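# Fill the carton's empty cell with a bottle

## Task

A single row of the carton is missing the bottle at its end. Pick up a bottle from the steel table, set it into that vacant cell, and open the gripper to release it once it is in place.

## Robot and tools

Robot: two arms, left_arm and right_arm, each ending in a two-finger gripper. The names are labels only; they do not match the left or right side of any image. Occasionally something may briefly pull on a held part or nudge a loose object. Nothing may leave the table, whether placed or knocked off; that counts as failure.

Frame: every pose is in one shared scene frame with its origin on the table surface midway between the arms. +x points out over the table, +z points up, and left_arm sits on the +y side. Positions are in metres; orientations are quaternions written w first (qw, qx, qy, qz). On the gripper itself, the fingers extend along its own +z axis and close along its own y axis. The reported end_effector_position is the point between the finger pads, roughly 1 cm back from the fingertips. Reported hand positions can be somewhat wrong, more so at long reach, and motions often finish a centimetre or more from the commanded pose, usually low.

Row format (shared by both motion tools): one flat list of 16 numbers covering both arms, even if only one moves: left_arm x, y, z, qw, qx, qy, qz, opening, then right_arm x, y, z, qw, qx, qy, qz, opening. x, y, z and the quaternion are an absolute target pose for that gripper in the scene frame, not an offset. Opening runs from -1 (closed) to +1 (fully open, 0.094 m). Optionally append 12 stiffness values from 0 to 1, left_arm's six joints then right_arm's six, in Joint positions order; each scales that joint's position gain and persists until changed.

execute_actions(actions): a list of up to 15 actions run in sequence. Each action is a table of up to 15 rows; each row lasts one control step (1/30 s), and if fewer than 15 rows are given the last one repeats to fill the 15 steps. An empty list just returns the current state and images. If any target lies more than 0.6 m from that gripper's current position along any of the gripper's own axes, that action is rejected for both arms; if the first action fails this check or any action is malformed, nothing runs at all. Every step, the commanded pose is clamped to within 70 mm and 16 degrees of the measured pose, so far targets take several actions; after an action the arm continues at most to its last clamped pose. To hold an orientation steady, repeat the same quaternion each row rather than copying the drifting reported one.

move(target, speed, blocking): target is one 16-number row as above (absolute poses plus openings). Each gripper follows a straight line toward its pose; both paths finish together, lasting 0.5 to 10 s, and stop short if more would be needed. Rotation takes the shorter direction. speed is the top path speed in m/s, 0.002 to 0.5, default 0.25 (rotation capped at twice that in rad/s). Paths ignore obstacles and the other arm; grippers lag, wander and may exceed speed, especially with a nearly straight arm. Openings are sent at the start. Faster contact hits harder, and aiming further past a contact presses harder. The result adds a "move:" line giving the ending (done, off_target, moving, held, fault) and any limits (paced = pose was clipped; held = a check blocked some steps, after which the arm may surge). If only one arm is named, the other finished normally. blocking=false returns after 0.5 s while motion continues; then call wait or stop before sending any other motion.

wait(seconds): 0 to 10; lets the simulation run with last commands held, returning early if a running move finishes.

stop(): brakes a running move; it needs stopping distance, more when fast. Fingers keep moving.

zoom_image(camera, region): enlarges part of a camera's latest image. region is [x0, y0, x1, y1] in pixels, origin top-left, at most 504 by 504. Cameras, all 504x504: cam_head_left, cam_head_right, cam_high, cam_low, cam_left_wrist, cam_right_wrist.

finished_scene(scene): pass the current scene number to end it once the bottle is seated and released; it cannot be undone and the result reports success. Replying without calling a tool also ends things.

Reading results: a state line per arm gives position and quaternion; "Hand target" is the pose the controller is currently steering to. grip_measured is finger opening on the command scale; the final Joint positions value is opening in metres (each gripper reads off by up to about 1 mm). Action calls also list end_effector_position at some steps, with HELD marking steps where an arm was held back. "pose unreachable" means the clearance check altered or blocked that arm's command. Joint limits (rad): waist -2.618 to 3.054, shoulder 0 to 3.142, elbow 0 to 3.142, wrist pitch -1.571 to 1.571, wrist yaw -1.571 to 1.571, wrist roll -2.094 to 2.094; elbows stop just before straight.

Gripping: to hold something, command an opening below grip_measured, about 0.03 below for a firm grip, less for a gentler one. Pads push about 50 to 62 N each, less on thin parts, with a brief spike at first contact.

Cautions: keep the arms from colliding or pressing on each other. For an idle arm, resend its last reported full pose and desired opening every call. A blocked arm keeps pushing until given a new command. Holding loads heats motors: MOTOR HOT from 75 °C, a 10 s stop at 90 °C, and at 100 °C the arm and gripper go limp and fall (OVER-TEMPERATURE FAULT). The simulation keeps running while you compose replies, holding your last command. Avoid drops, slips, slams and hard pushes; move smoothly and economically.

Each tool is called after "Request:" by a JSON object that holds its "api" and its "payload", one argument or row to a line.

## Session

Request:
{"api": "execute_actions", "payload": {
  "actions": []
}}

Scene clock: 0.00 s.
left_arm: end_effector_position=(+0.4869, +0.2207, +0.3790) grip_measured=+1.000 end_effector_quat_wxyz=(+0.663, -0.654, +0.364, -0.012) | right_arm: end_effector_position=(+0.6381, -0.3861, +0.3821) grip_measured=+1.000 end_effector_quat_wxyz=(+0.571, +0.030, +0.814, +0.100)
Joint positions: left_arm=[-0.458  2.238  2.495 -0.966 -1.384 -1.781  0.094] | right_arm=[-0.068  2.174  2.467 -0.635 -0.222  0.131  0.094]
Joint velocities: left_arm=[ 0.002 -0.007 -0.022 -0.022  0.051 -0.066  0.   ] | right_arm=[-0.012 -0.007 -0.007  0.022  0.051 -0.081  0.   ]
Motor temperatures (°C, as the motors report them): left_arm=[23 24 22 24 22 25] | right_arm=[24 24 25 25 24 24]
Hand target (left_arm): +0.485, +0.222, +0.378; +0.664, -0.650, +0.369, -0.001
Hand target (right_arm): +0.635, -0.386, +0.391; +0.577, +0.028, +0.810, +0.099
Joint stiffness scale: left_arm=[1. 1. 1. 1. 1. 1.] | right_arm=[1. 1. 1. 1. 1. 1.]

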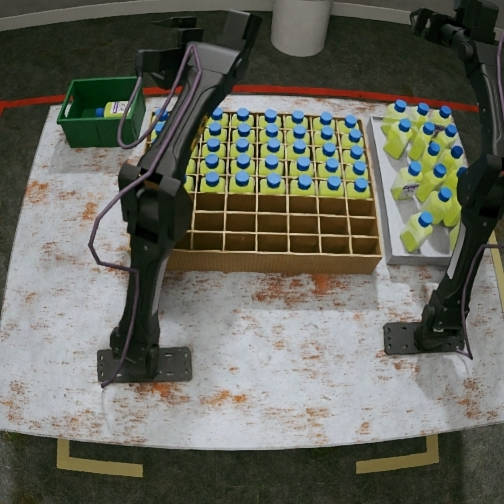

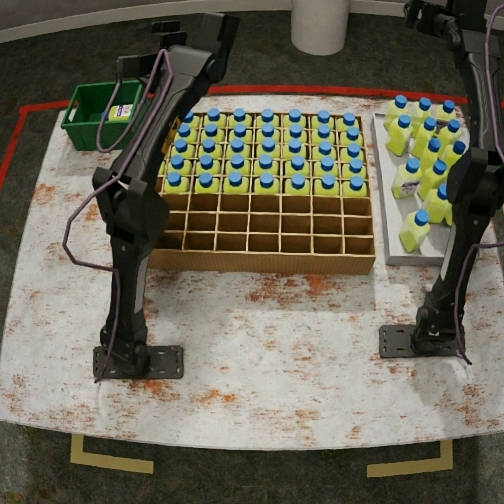

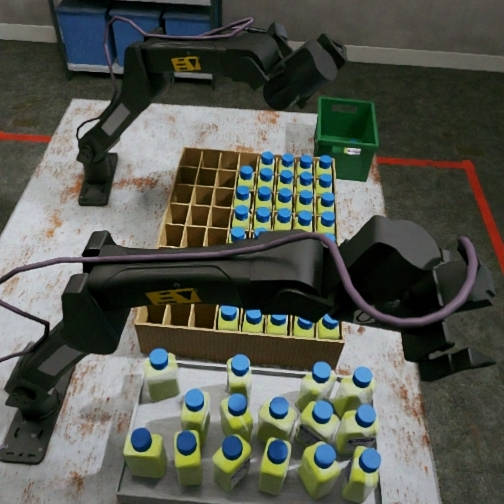

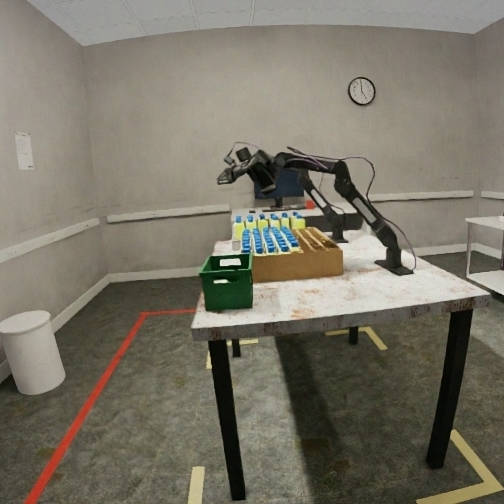

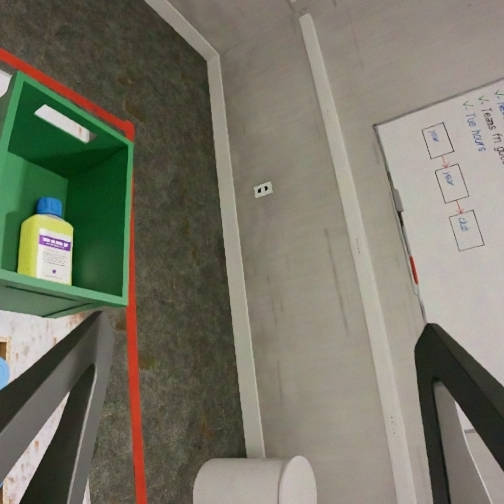

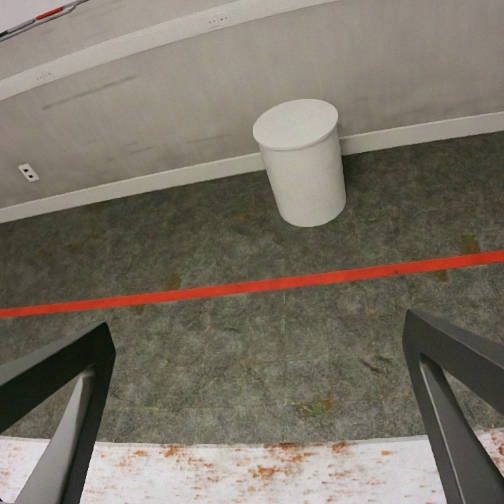

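Request:
{"api": "zoom_image", "payload": {
  "camera": "cam_head_left",
  "region": [340, 90, 504, 280]
}}

Request:
{"api": "zoom_image", "payload": {
  "camera": "cam_high",
  "region": [100, 330, 400, 504]
}}

Request:
{"api": "zoom_image", "payload": {
  "camera": "cam_high",
  "region": [150, 130, 390, 260]
}}

Region (340, 90, 504, 280) of cam_head_left's 504x504 image, scaled by 2.653, with more detail than that image has; it fills the left 435 columns of this view, and the rest is white.

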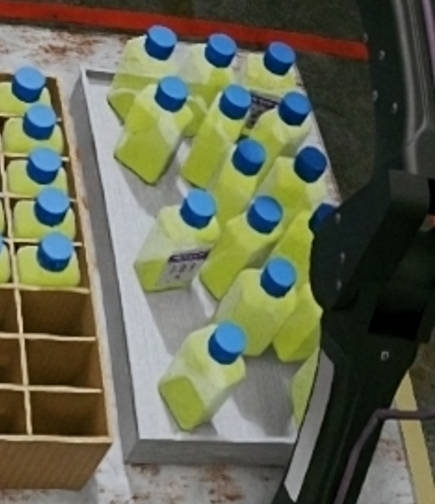

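Region (100, 330, 400, 504) of cam_high's 504x504 image, scaled by 1.680, with more detail than that image has; it fills the top 292 rows of this view, and the rest is white.

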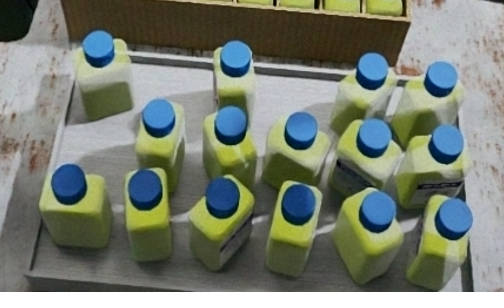

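Region (150, 130, 390, 260) of cam_high's 504x504 image, scaled by 2.100, with more detail than that image has; it fills the top 273 rows of this view, and the rest is white.

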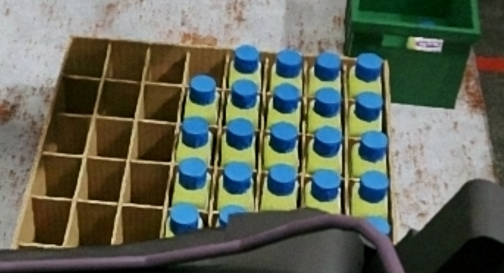

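Request:
{"api": "move", "payload": {
  "target": [0.35,0.21,0.215,0.156,0,0.988,0,0.3, 0.215,-0.325,0.25,0.08,0,0.997,0,0.3],
  "speed": 0.3
}}

Scene clock: 14.70 s.
left_arm: end_effector_position=(+0.3550, +0.2049, +0.2116) grip_measured=+0.302 end_effector_quat_wxyz=(+0.162, +0.004, +0.987, +0.006) | right_arm: end_effector_position=(+0.2266, -0.3199, +0.2433) grip_measured=+0.302 end_effector_quat_wxyz=(+0.130, +0.005, +0.991, +0.025)
Joint positions: left_arm=[-0.186  1.732  1.764 -1.28  -0.046 -0.096  0.061] | right_arm=[ 0.25   1.198  1.448 -1.555  0.009  0.228  0.061]
Joint velocities: left_arm=[-0.017 -0.012  0.002 -0.007  0.066  0.037  0.001] | right_arm=[ 0.022  0.002  0.007 -0.037 -0.007  0.007 -0.001]
Motor temperatures (°C, as the motors report them): left_arm=[23 27 23 25 22 25] | right_arm=[24 28 26 27 24 24]
Hand target (left_arm): +0.356, +0.208, +0.212; +0.157, +0.003, +0.988, +0.005
Hand target (right_arm): +0.220, -0.322, +0.242; +0.130, +0.005, +0.991, +0.019
Off the commanded pose (left_arm): 0.008 m, 1 deg.
Off the commanded pose (right_arm): 0.014 m, 6 deg.
Joint stiffness scale: left_arm=[1. 1. 1. 1. 1. 1.] | right_arm=[1. 1. 1. 1. 1. 1.]
joint sent to its limit (right arm) — the command would take joint 4 (wrist pitch) past its lower limit, so that joint was sent only as far as its limit.
move: off_target (right_arm)

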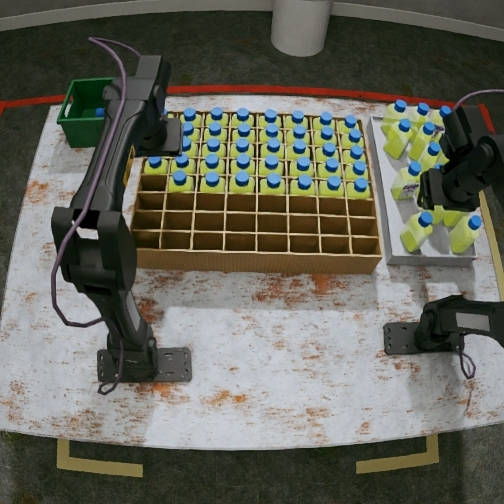

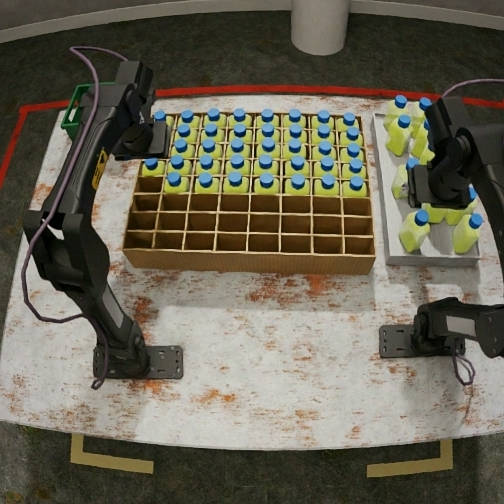

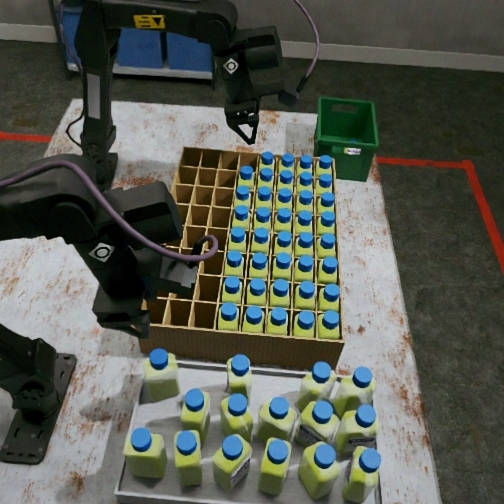

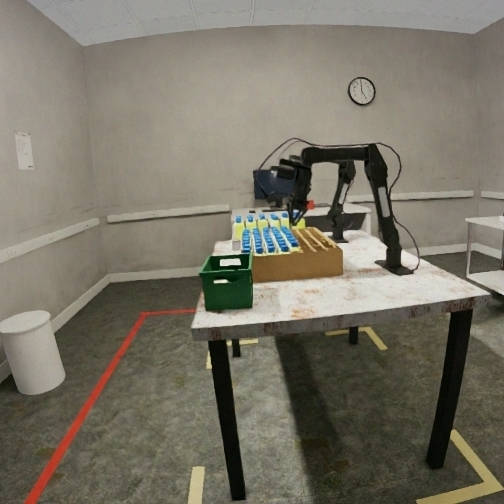

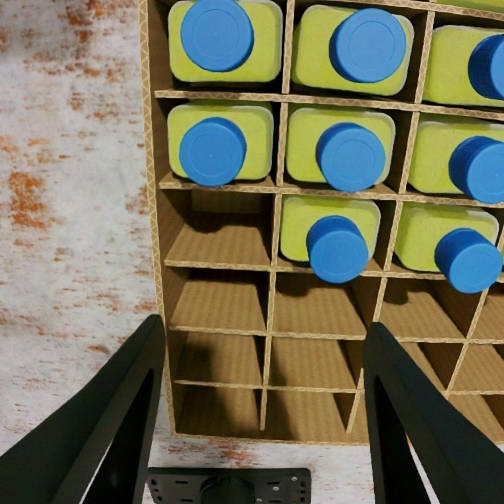

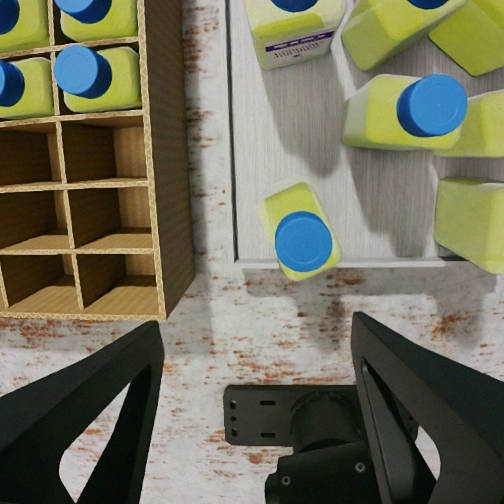

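Request:
{"api": "zoom_image", "payload": {
  "camera": "cam_low",
  "region": [200, 130, 420, 290]
}}

Request:
{"api": "zoom_image", "payload": {
  "camera": "cam_high",
  "region": [150, 0, 390, 200]
}}

Region (200, 130, 420, 290) of cam_low's 504x504 image, scaled by 2.291, with more detail than that image has; it fills the top 367 rows of this view, and the rest is white.

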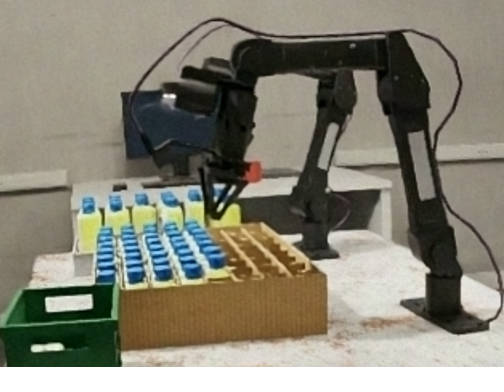

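Region (150, 0, 390, 200) of cam_high's 504x504 image, scaled by 2.100, with more detail than that image has.

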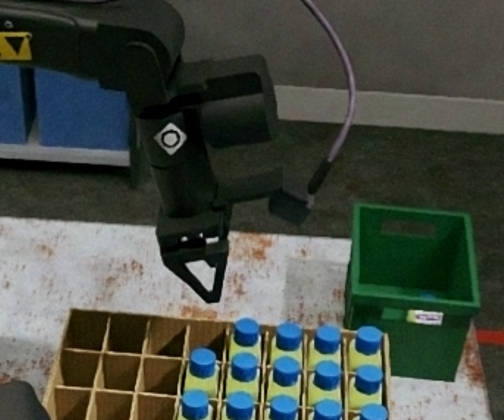

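Request:
{"api": "zoom_image", "payload": {
  "camera": "cam_left_wrist",
  "region": [130, 0, 430, 340]
}}

Region (130, 0, 430, 340) of cam_left_wrist's 504x504 image, scaled by 1.482, with more detail than that image has; it fills the left 445 columns of this view, and the rest is white.

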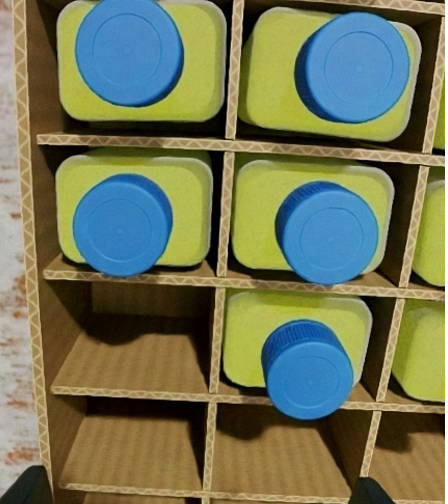

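Request:
{"api": "zoom_image", "payload": {
  "camera": "cam_right_wrist",
  "region": [200, 0, 504, 340]
}}

Request:
{"api": "zoom_image", "payload": {
  "camera": "cam_right_wrist",
  "region": [0, 0, 250, 340]
}}

Region (200, 0, 504, 340) of cam_right_wrist's 504x504 image, scaled by 1.482, with more detail than that image has; it fills the left 451 columns of this view, and the rest is white.

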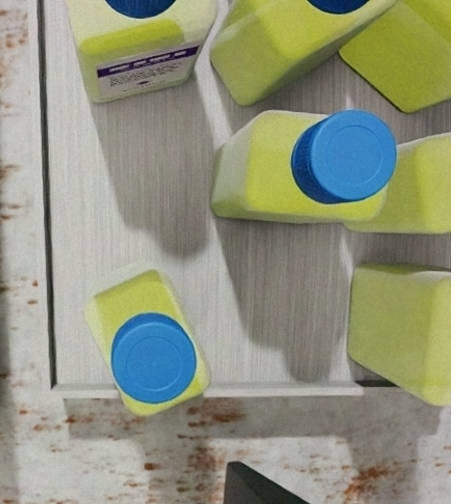

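Region (0, 0, 250, 340) of cam_right_wrist's 504x504 image, scaled by 1.482, with more detail than that image has; it fills the left 371 columns of this view, and the rest is white.

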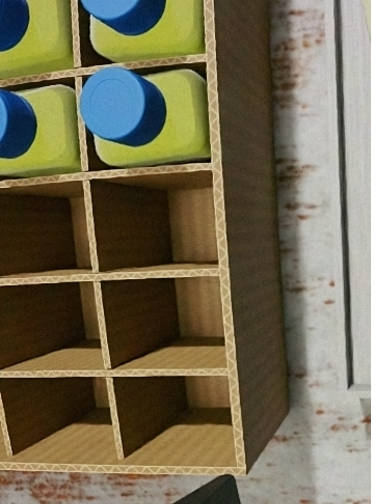

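Request:
{"api": "zoom_image", "payload": {
  "camera": "cam_low",
  "region": [250, 135, 350, 255]
}}

Region (250, 135, 350, 255) of cam_low's 504x504 image, scaled by 4.200, with more detail than that image has.

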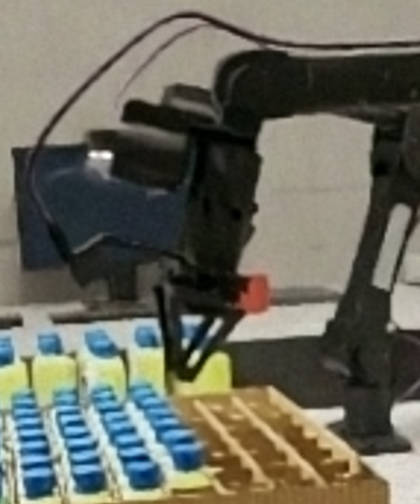

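Request:
{"api": "move", "payload": {
  "target": [0.355,0.234,0.215,0.156,0,0.988,0,0.3, 0.243,-0.344,0.185,0.0684,-0.1989,0.9775,0.0139,0.3],
  "speed": 0.12
}}

Scene clock: 33.73 s.
left_arm: end_effector_position=(+0.3536, +0.2312, +0.2105) grip_measured=+0.302 end_effector_quat_wxyz=(+0.155, +0.001, +0.988, +0.004) | right_arm: end_effector_position=(+0.2422, -0.3453, +0.1908) grip_measured=+0.302 end_effector_quat_wxyz=(+0.074, -0.197, +0.977, +0.004)
Joint positions: left_arm=[-0.103  1.732  1.764 -1.292 -0.016 -0.024  0.061] | right_arm=[ 0.094  1.276  1.298 -1.446 -0.028 -0.333  0.061]
Joint velocities: left_arm=[ 0.007  0.007  0.007 -0.022  0.051 -0.007  0.001] | right_arm=[-0.012 -0.022 -0.007 -0.11  -0.022 -0.007 -0.001]
Motor temperatures (°C, as the motors report them): left_arm=[23 26 24 25 22 25] | right_arm=[24 26 25 26 24 24]
Hand target (left_arm): +0.355, +0.234, +0.215; +0.156, +0.000, +0.988, +0.001
Hand target (right_arm): +0.244, -0.344, +0.185; +0.069, -0.198, +0.978, +0.011
Off the commanded pose (left_arm): 0.005 m, 0 deg.
Off the commanded pose (right_arm): 0.006 m, 1 deg.
Joint stiffness scale: left_arm=[1. 1. 1. 1. 1. 1.] | right_arm=[1. 1. 1. 1. 1. 1.]
move: done

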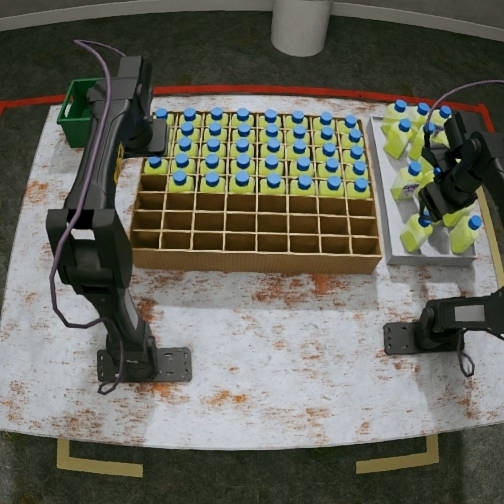

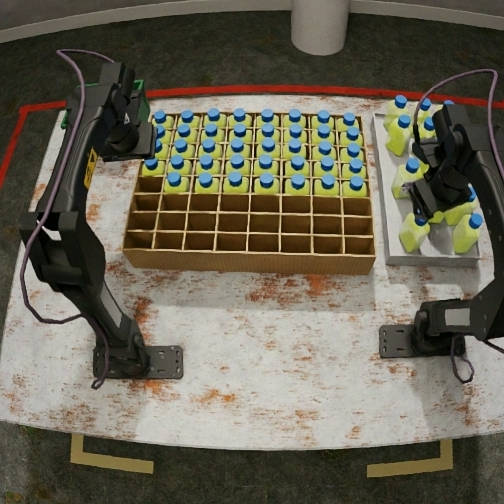

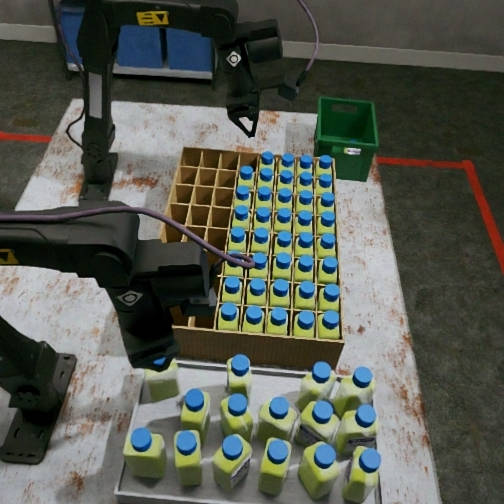

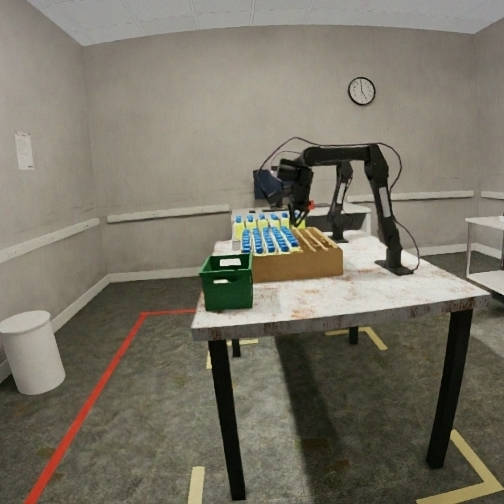

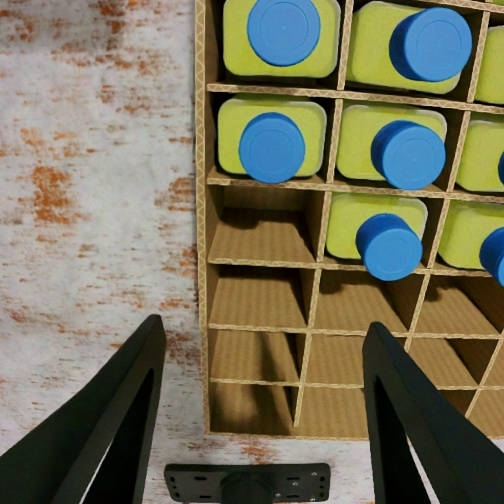

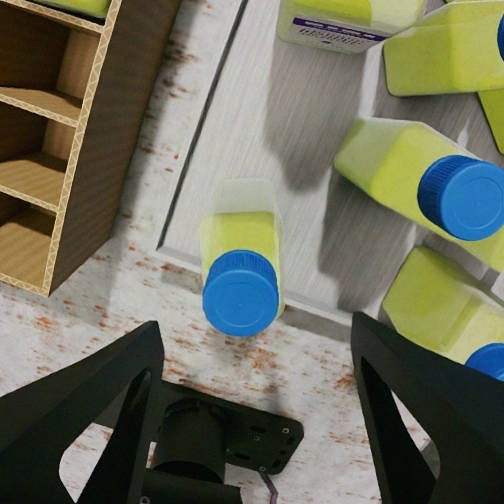

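Request:
{"api": "move", "payload": {
  "target": [0.3536,0.2312,0.2105,0.155,0.001,0.988,0.004,0.3, 0.243,-0.336,0.140,0.0684,-0.1989,0.9775,0.0139,0.3],
  "speed": 0.07
}}

Scene clock: 37.10 s.
left_arm: end_effector_position=(+0.3535, +0.2311, +0.2105) grip_measured=+0.302 end_effector_quat_wxyz=(+0.155, +0.002, +0.988, +0.003) | right_arm: end_effector_position=(+0.2434, -0.3402, +0.1414) grip_measured=+0.302 end_effector_quat_wxyz=(+0.061, -0.198, +0.978, +0.008)
Joint positions: left_arm=[-0.103  1.732  1.764 -1.293 -0.015 -0.024  0.061] | right_arm=[ 0.115  1.276  1.102 -1.277 -0.029 -0.313  0.061]
Joint velocities: left_arm=[-0.027  0.012 -0.002  0.037 -0.037 -0.037 -0.   ] | right_arm=[-0.017  0.002  0.007 -0.007 -0.11   0.022  0.001]
Motor temperatures (°C, as the motors report them): left_arm=[23 26 24 25 22 25] | right_arm=[24 26 25 26 24 24]
Hand target (left_arm): +0.354, +0.231, +0.210; +0.155, +0.001, +0.988, +0.004
Hand target (right_arm): +0.244, -0.336, +0.140; +0.068, -0.199, +0.978, +0.014
Off the commanded pose (left_arm): 0.000 m, 0 deg.
Off the commanded pose (right_arm): 0.004 m, 1 deg.
Joint stiffness scale: left_arm=[1. 1. 1. 1. 1. 1.] | right_arm=[1. 1. 1. 1. 1. 1.]
move: done

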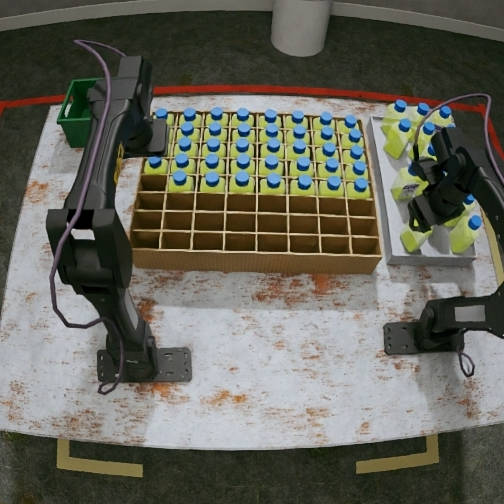

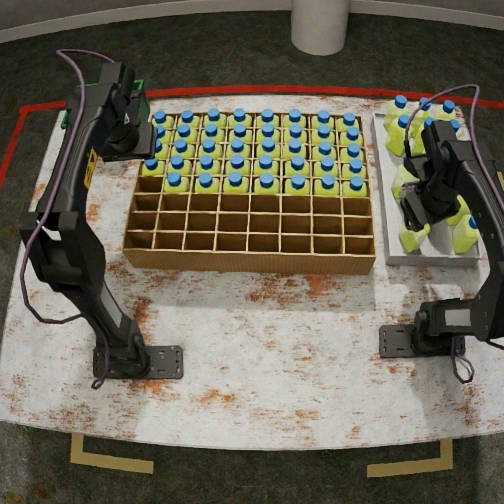

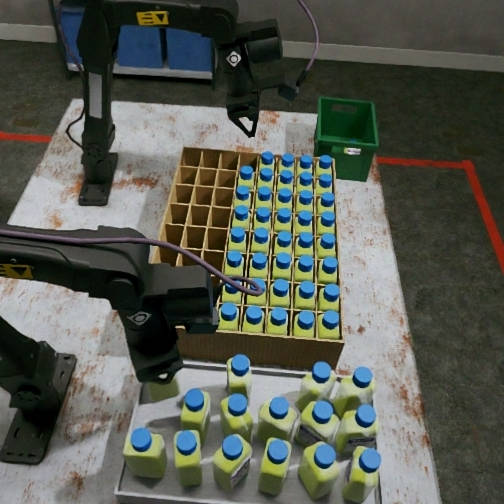

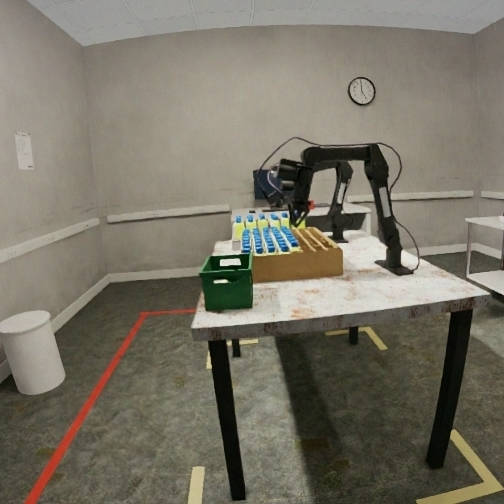

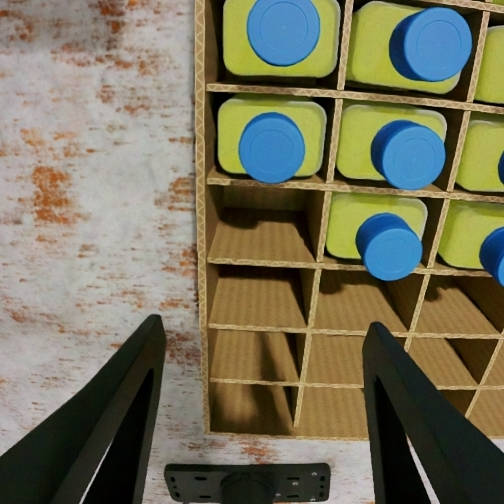

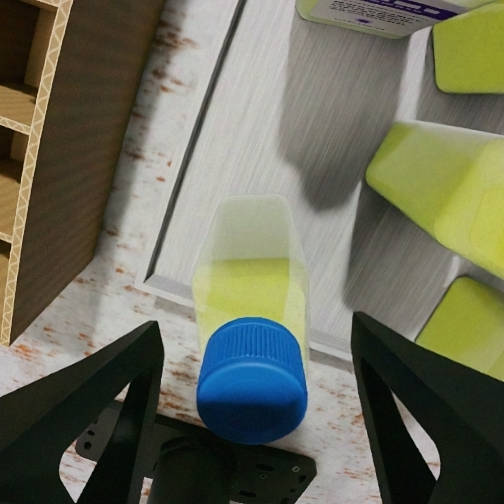

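Request:
{"api": "move", "payload": {
  "target": [0.3536,0.2312,0.2105,0.155,0.001,0.988,0.004,0.3, 0.243,-0.336,0.140,0.0684,-0.1989,0.9775,0.0139,-0.41],
  "speed": 0.05
}}

Scene clock: 38.90 s.
left_arm: end_effector_position=(+0.3535, +0.2311, +0.2105) grip_measured=+0.302 end_effector_quat_wxyz=(+0.155, +0.002, +0.988, +0.003) | right_arm: end_effector_position=(+0.2437, -0.3396, +0.1431) grip_measured=-0.394 end_effector_quat_wxyz=(+0.065, -0.197, +0.978, +0.009)
Joint positions: left_arm=[-0.103  1.732  1.764 -1.293 -0.015 -0.024  0.061] | right_arm=[ 0.115  1.271  1.105 -1.277 -0.032 -0.311  0.028]
Joint velocities: left_arm=[ 0.007 -0.002  0.012  0.037  0.007  0.022 -0.001] | right_arm=[ 0.007 -0.007 -0.002  0.022 -0.007  0.022  0.001]
Motor temperatures (°C, as the motors report them): left_arm=[23 26 24 25 22 25] | right_arm=[24 26 25 26 24 24]
Hand target (left_arm): +0.354, +0.231, +0.211; +0.155, +0.001, +0.988, +0.004
Hand target (right_arm): +0.243, -0.336, +0.140; +0.068, -0.199, +0.978, +0.014
Off the commanded pose (left_arm): 0.000 m, 0 deg.
Off the commanded pose (right_arm): 0.005 m, 1 deg.
Joint stiffness scale: left_arm=[1. 1. 1. 1. 1. 1.] | right_arm=[1. 1. 1. 1. 1. 1.]
move: done

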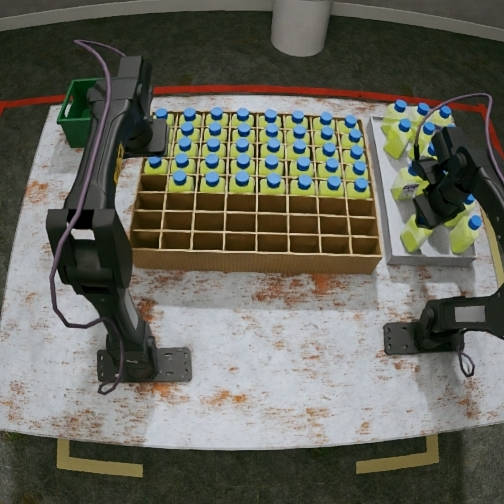

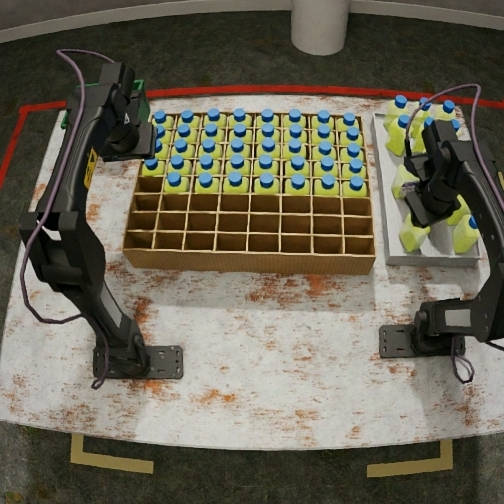

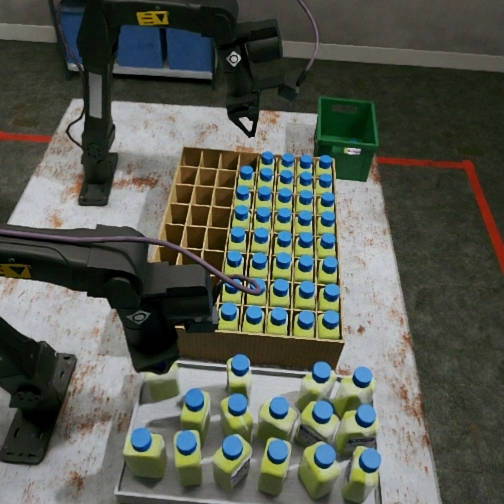

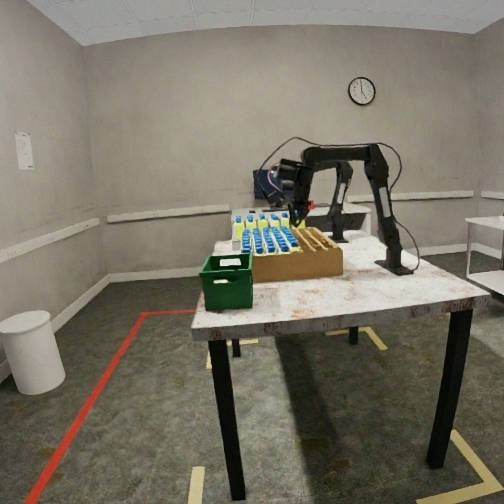

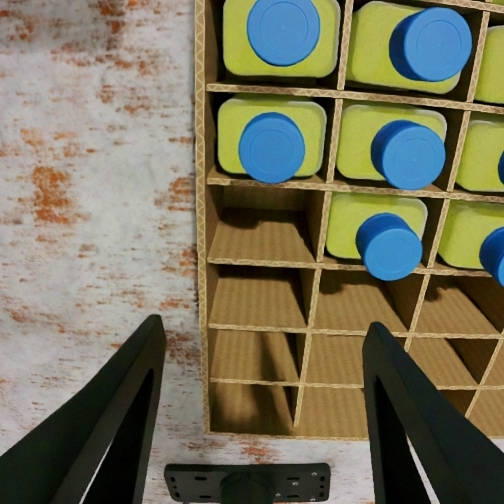

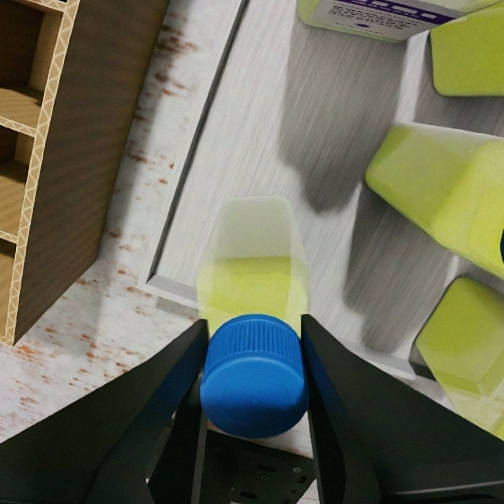

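Request:
{"api": "move", "payload": {
  "target": [0.30,0.19,0.24,0.156,0,0.988,0,0.3, 0.243,-0.338,0.25,0.0684,-0.1989,0.9775,0.0139,-0.425],
  "speed": 0.15
}}

Request:
{"api": "move", "payload": {
  "target": [0.20,0.13,0.27,0.156,0,0.988,0,0.3, 0.10,-0.05,0.245,0.0494,-0.7054,0.7054,0.0494,-0.425],
  "speed": 0.2
}}

Scene clock: 44.70 s.
left_arm: end_effector_position=(+0.3081, +0.1899, +0.2418) grip_measured=+0.302 end_effector_quat_wxyz=(+0.166, +0.000, +0.986, -0.007) | right_arm: end_effector_position=(+0.2420, -0.3397, +0.2344) grip_measured=-0.405 end_effector_quat_wxyz=(+0.106, -0.197, +0.975, +0.004)
Joint positions: left_arm=[-0.243  1.586  1.728 -1.381 -0.042 -0.161  0.061] | right_arm=[ 0.115  1.274  1.469 -1.555 -0.033 -0.311  0.028]
Joint velocities: left_arm=[ 0.012  0.007 -0.017 -0.037 -0.037 -0.066 -0.   ] | right_arm=[-0.002 -0.007  0.012 -0.022 -0.081  0.037 -0.001]
Motor temperatures (°C, as the motors report them): left_arm=[23 27 24 25 22 25] | right_arm=[24 25 26 26 24 24]
Hand target (left_arm): +0.300, +0.190, +0.239; +0.156, -0.000, +0.988, -0.002
Hand target (right_arm): +0.241, -0.338, +0.249; +0.133, -0.197, +0.971, +0.006
Off the commanded pose (left_arm): 0.008 m, 1 deg.
Off the commanded pose (right_arm): 0.016 m, 4 deg.
Joint stiffness scale: left_arm=[1. 1. 1. 1. 1. 1.] | right_arm=[1. 1. 1. 1. 1. 1.]
joint sent to its limit (right arm) — the command would take joint 4 (wrist pitch) past its lower limit, so that joint was sent only as far as its limit.
move: off_target (right_arm)

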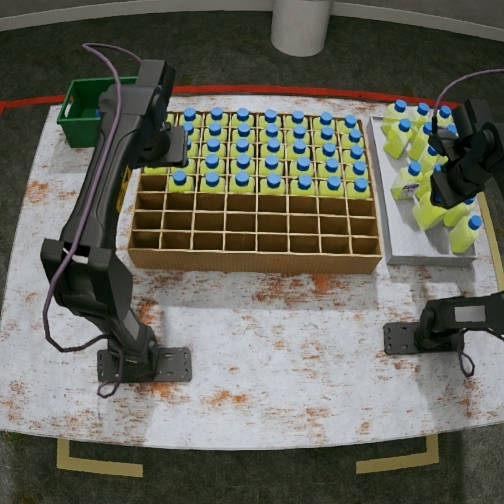

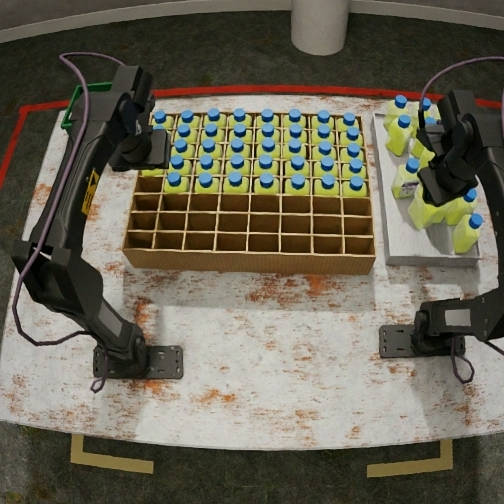

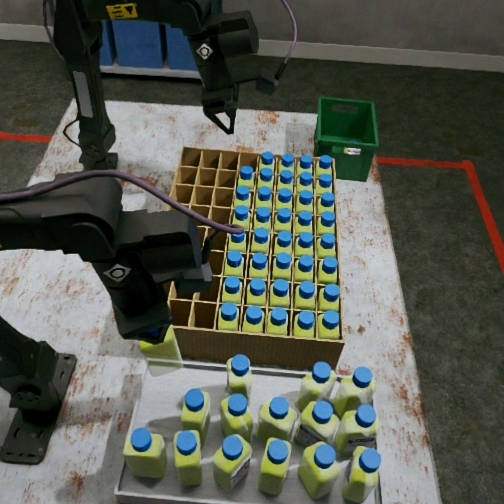

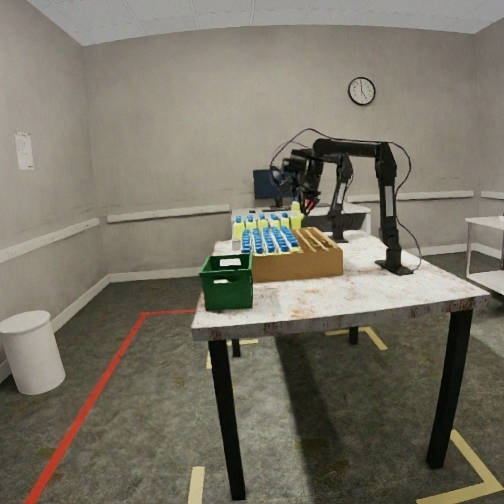

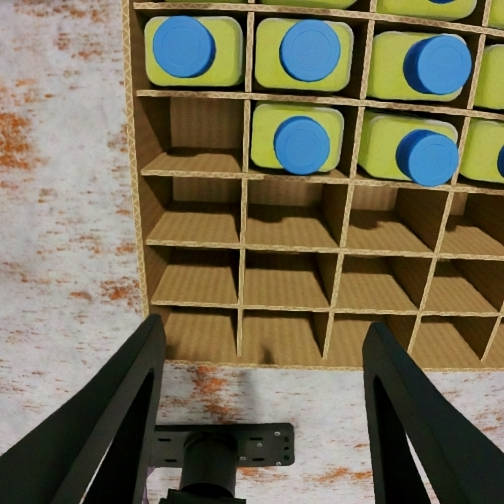

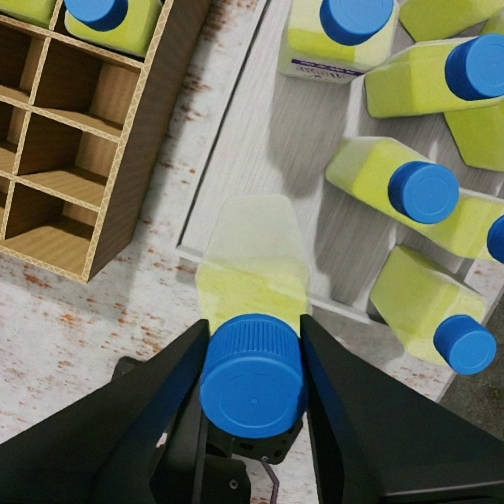

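Scene clock: 48.20 s.
left_arm: end_effector_position=(+0.2075, +0.1268, +0.2697) grip_measured=+0.302 end_effector_quat_wxyz=(+0.165, -0.002, +0.986, -0.016) | right_arm: end_effector_position=(+0.1000, -0.0547, +0.2358) grip_measured=-0.405 end_effector_quat_wxyz=(-0.061, +0.698, -0.711, -0.067)
Joint positions: left_arm=[-0.619  1.372  1.663 -1.559 -0.143 -0.527  0.061] | right_arm=[ 1.314  1.67   1.833 -1.562 -0.058 -0.264  0.028]
Joint velocities: left_arm=[ 0.002 -0.002  0.007 -0.037  0.022  0.007  0.   ] | right_arm=[ 0.002  0.007  0.002  0.007 -0.066 -0.037 -0.001]
Motor temperatures (°C, as the motors report them): left_arm=[23 26 24 25 22 25] | right_arm=[24 25 26 26 24 24]
Hand target (left_arm): +0.201, +0.130, +0.268; +0.162, -0.000, +0.987, -0.009
Hand target (right_arm): +0.098, -0.048, +0.245; -0.071, +0.702, -0.704, -0.081
Off the commanded pose (left_arm): 0.008 m, 2 deg.
Off the commanded pose (right_arm): 0.010 m, 3 deg.
Joint stiffness scale: left_arm=[1. 1. 1. 1. 1. 1.] | right_arm=[1. 1. 1. 1. 1. 1.]
joint sent to its limit (left arm) — the command would take joint 4 (wrist pitch) past its lower limit, so that joint was sent only as far as its limit.
joint sent to its limit (right arm) — the command would take joint 4 (wrist pitch) past its lower limit, so that joint was sent only as far as its limit.
move: off_target (right_arm)

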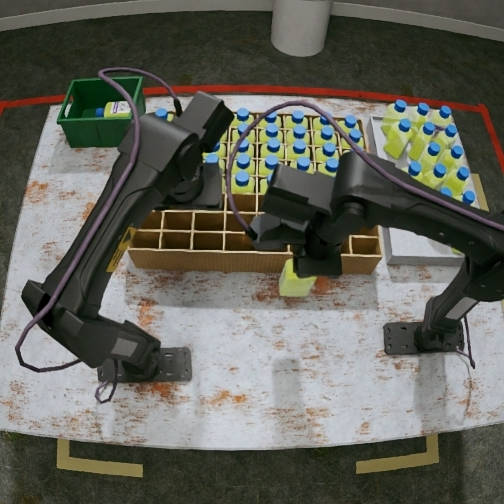

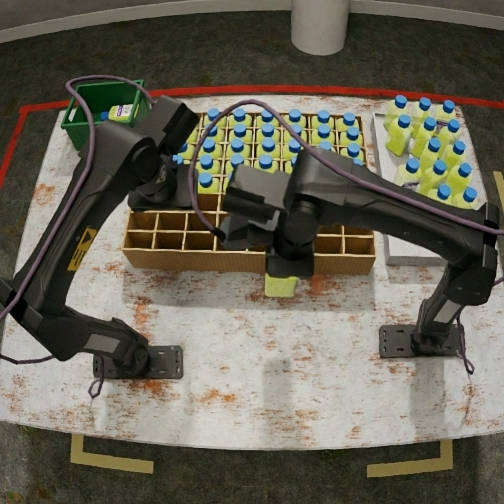

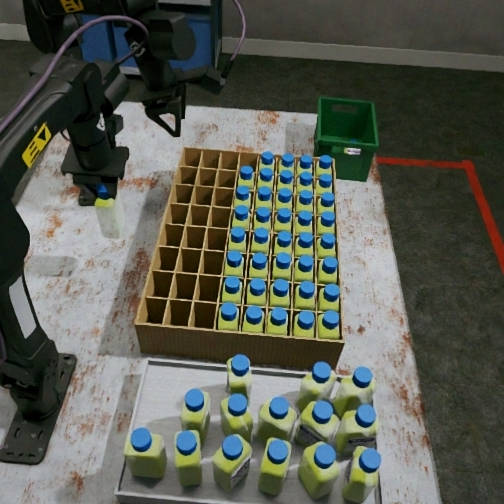

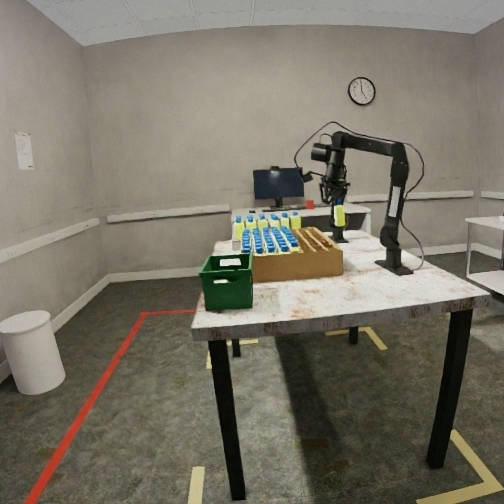

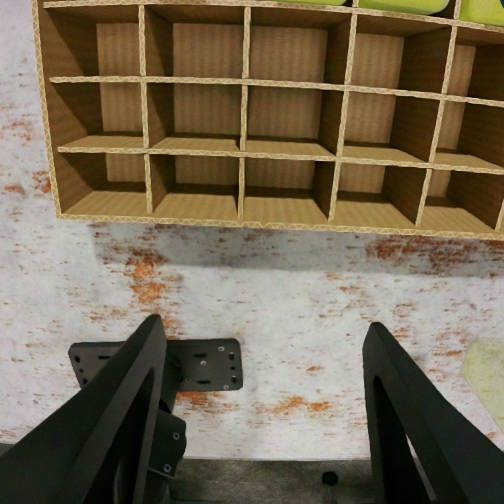

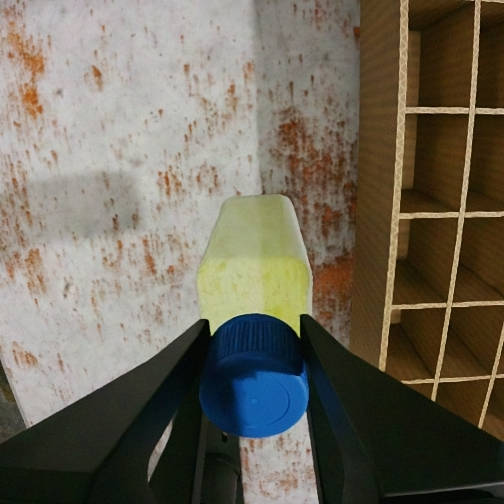

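Request:
{"api": "move", "payload": {
  "target": [0.2075,0.1268,0.2697,0.165,-0.002,0.986,-0.016,0.3, 0.10,-0.053,0.137,0.0494,-0.7054,0.7054,0.0494,-0.425],
  "speed": 0.1
}}

Scene clock: 50.47 s.
left_arm: end_effector_position=(+0.2076, +0.1268, +0.2698) grip_measured=+0.302 end_effector_quat_wxyz=(+0.165, -0.002, +0.986, -0.016) | right_arm: end_effector_position=(+0.1005, -0.0536, +0.1301) grip_measured=-0.405 end_effector_quat_wxyz=(-0.030, +0.701, -0.711, -0.044)
Joint positions: left_arm=[-0.619  1.372  1.663 -1.559 -0.143 -0.527  0.061] | right_arm=[ 1.32   1.67   1.414 -1.219 -0.047 -0.265  0.028]
Joint velocities: left_arm=[ 0.017 -0.012  0.002 -0.051 -0.051  0.066  0.   ] | right_arm=[-0.022 -0.002 -0.002  0.022  0.037 -0.051 -0.001]
Motor temperatures (°C, as the motors report them): left_arm=[23 26 24 25 22 25] | right_arm=[24 26 26 26 24 24]
Hand target (left_arm): +0.208, +0.127, +0.270; +0.165, -0.002, +0.986, -0.016
Hand target (right_arm): +0.100, -0.051, +0.137; -0.049, +0.705, -0.705, -0.049
Off the commanded pose (left_arm): 0.000 m, 0 deg.
Off the commanded pose (right_arm): 0.007 m, 2 deg.
Joint stiffness scale: left_arm=[1. 1. 1. 1. 1. 1.] | right_arm=[1. 1. 1. 1. 1. 1.]
move: done

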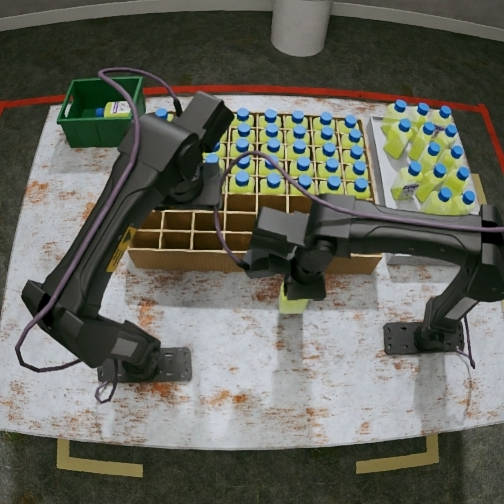

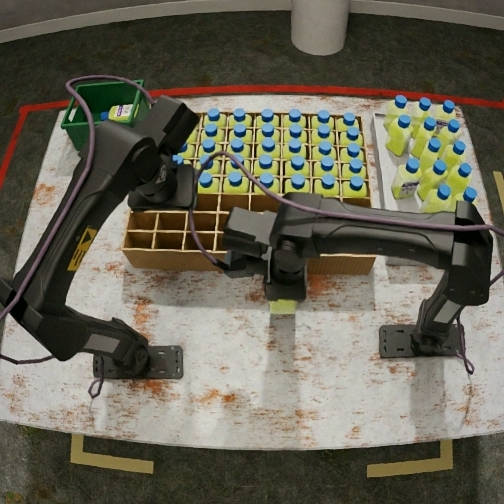

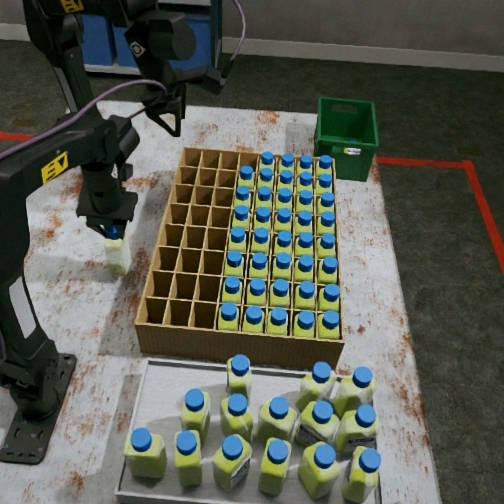

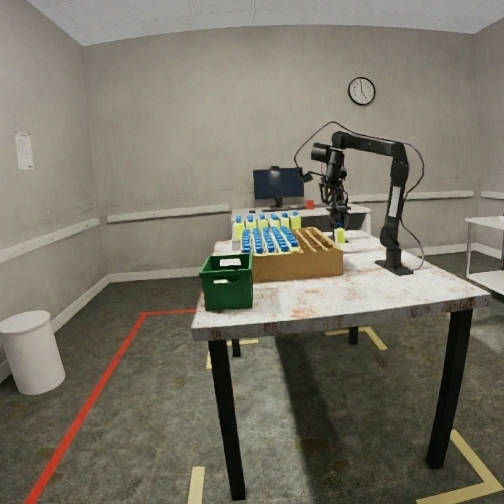

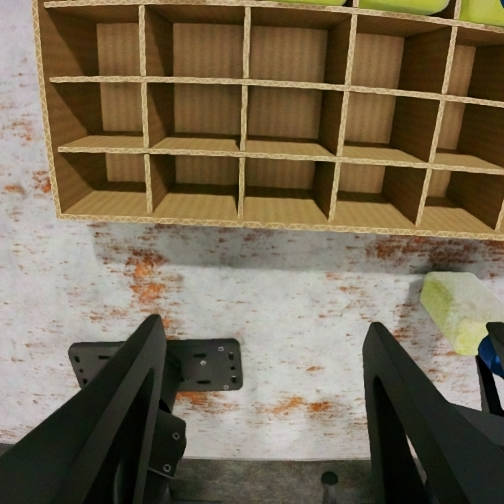

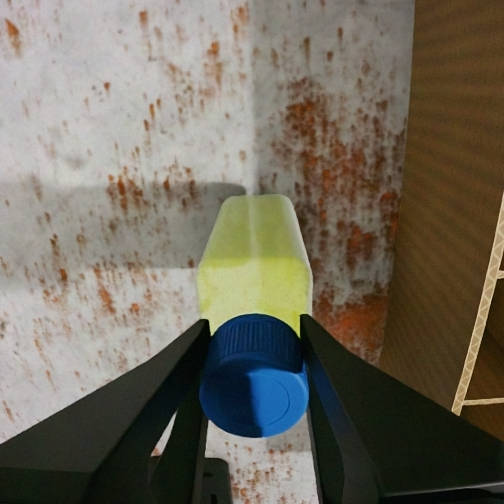

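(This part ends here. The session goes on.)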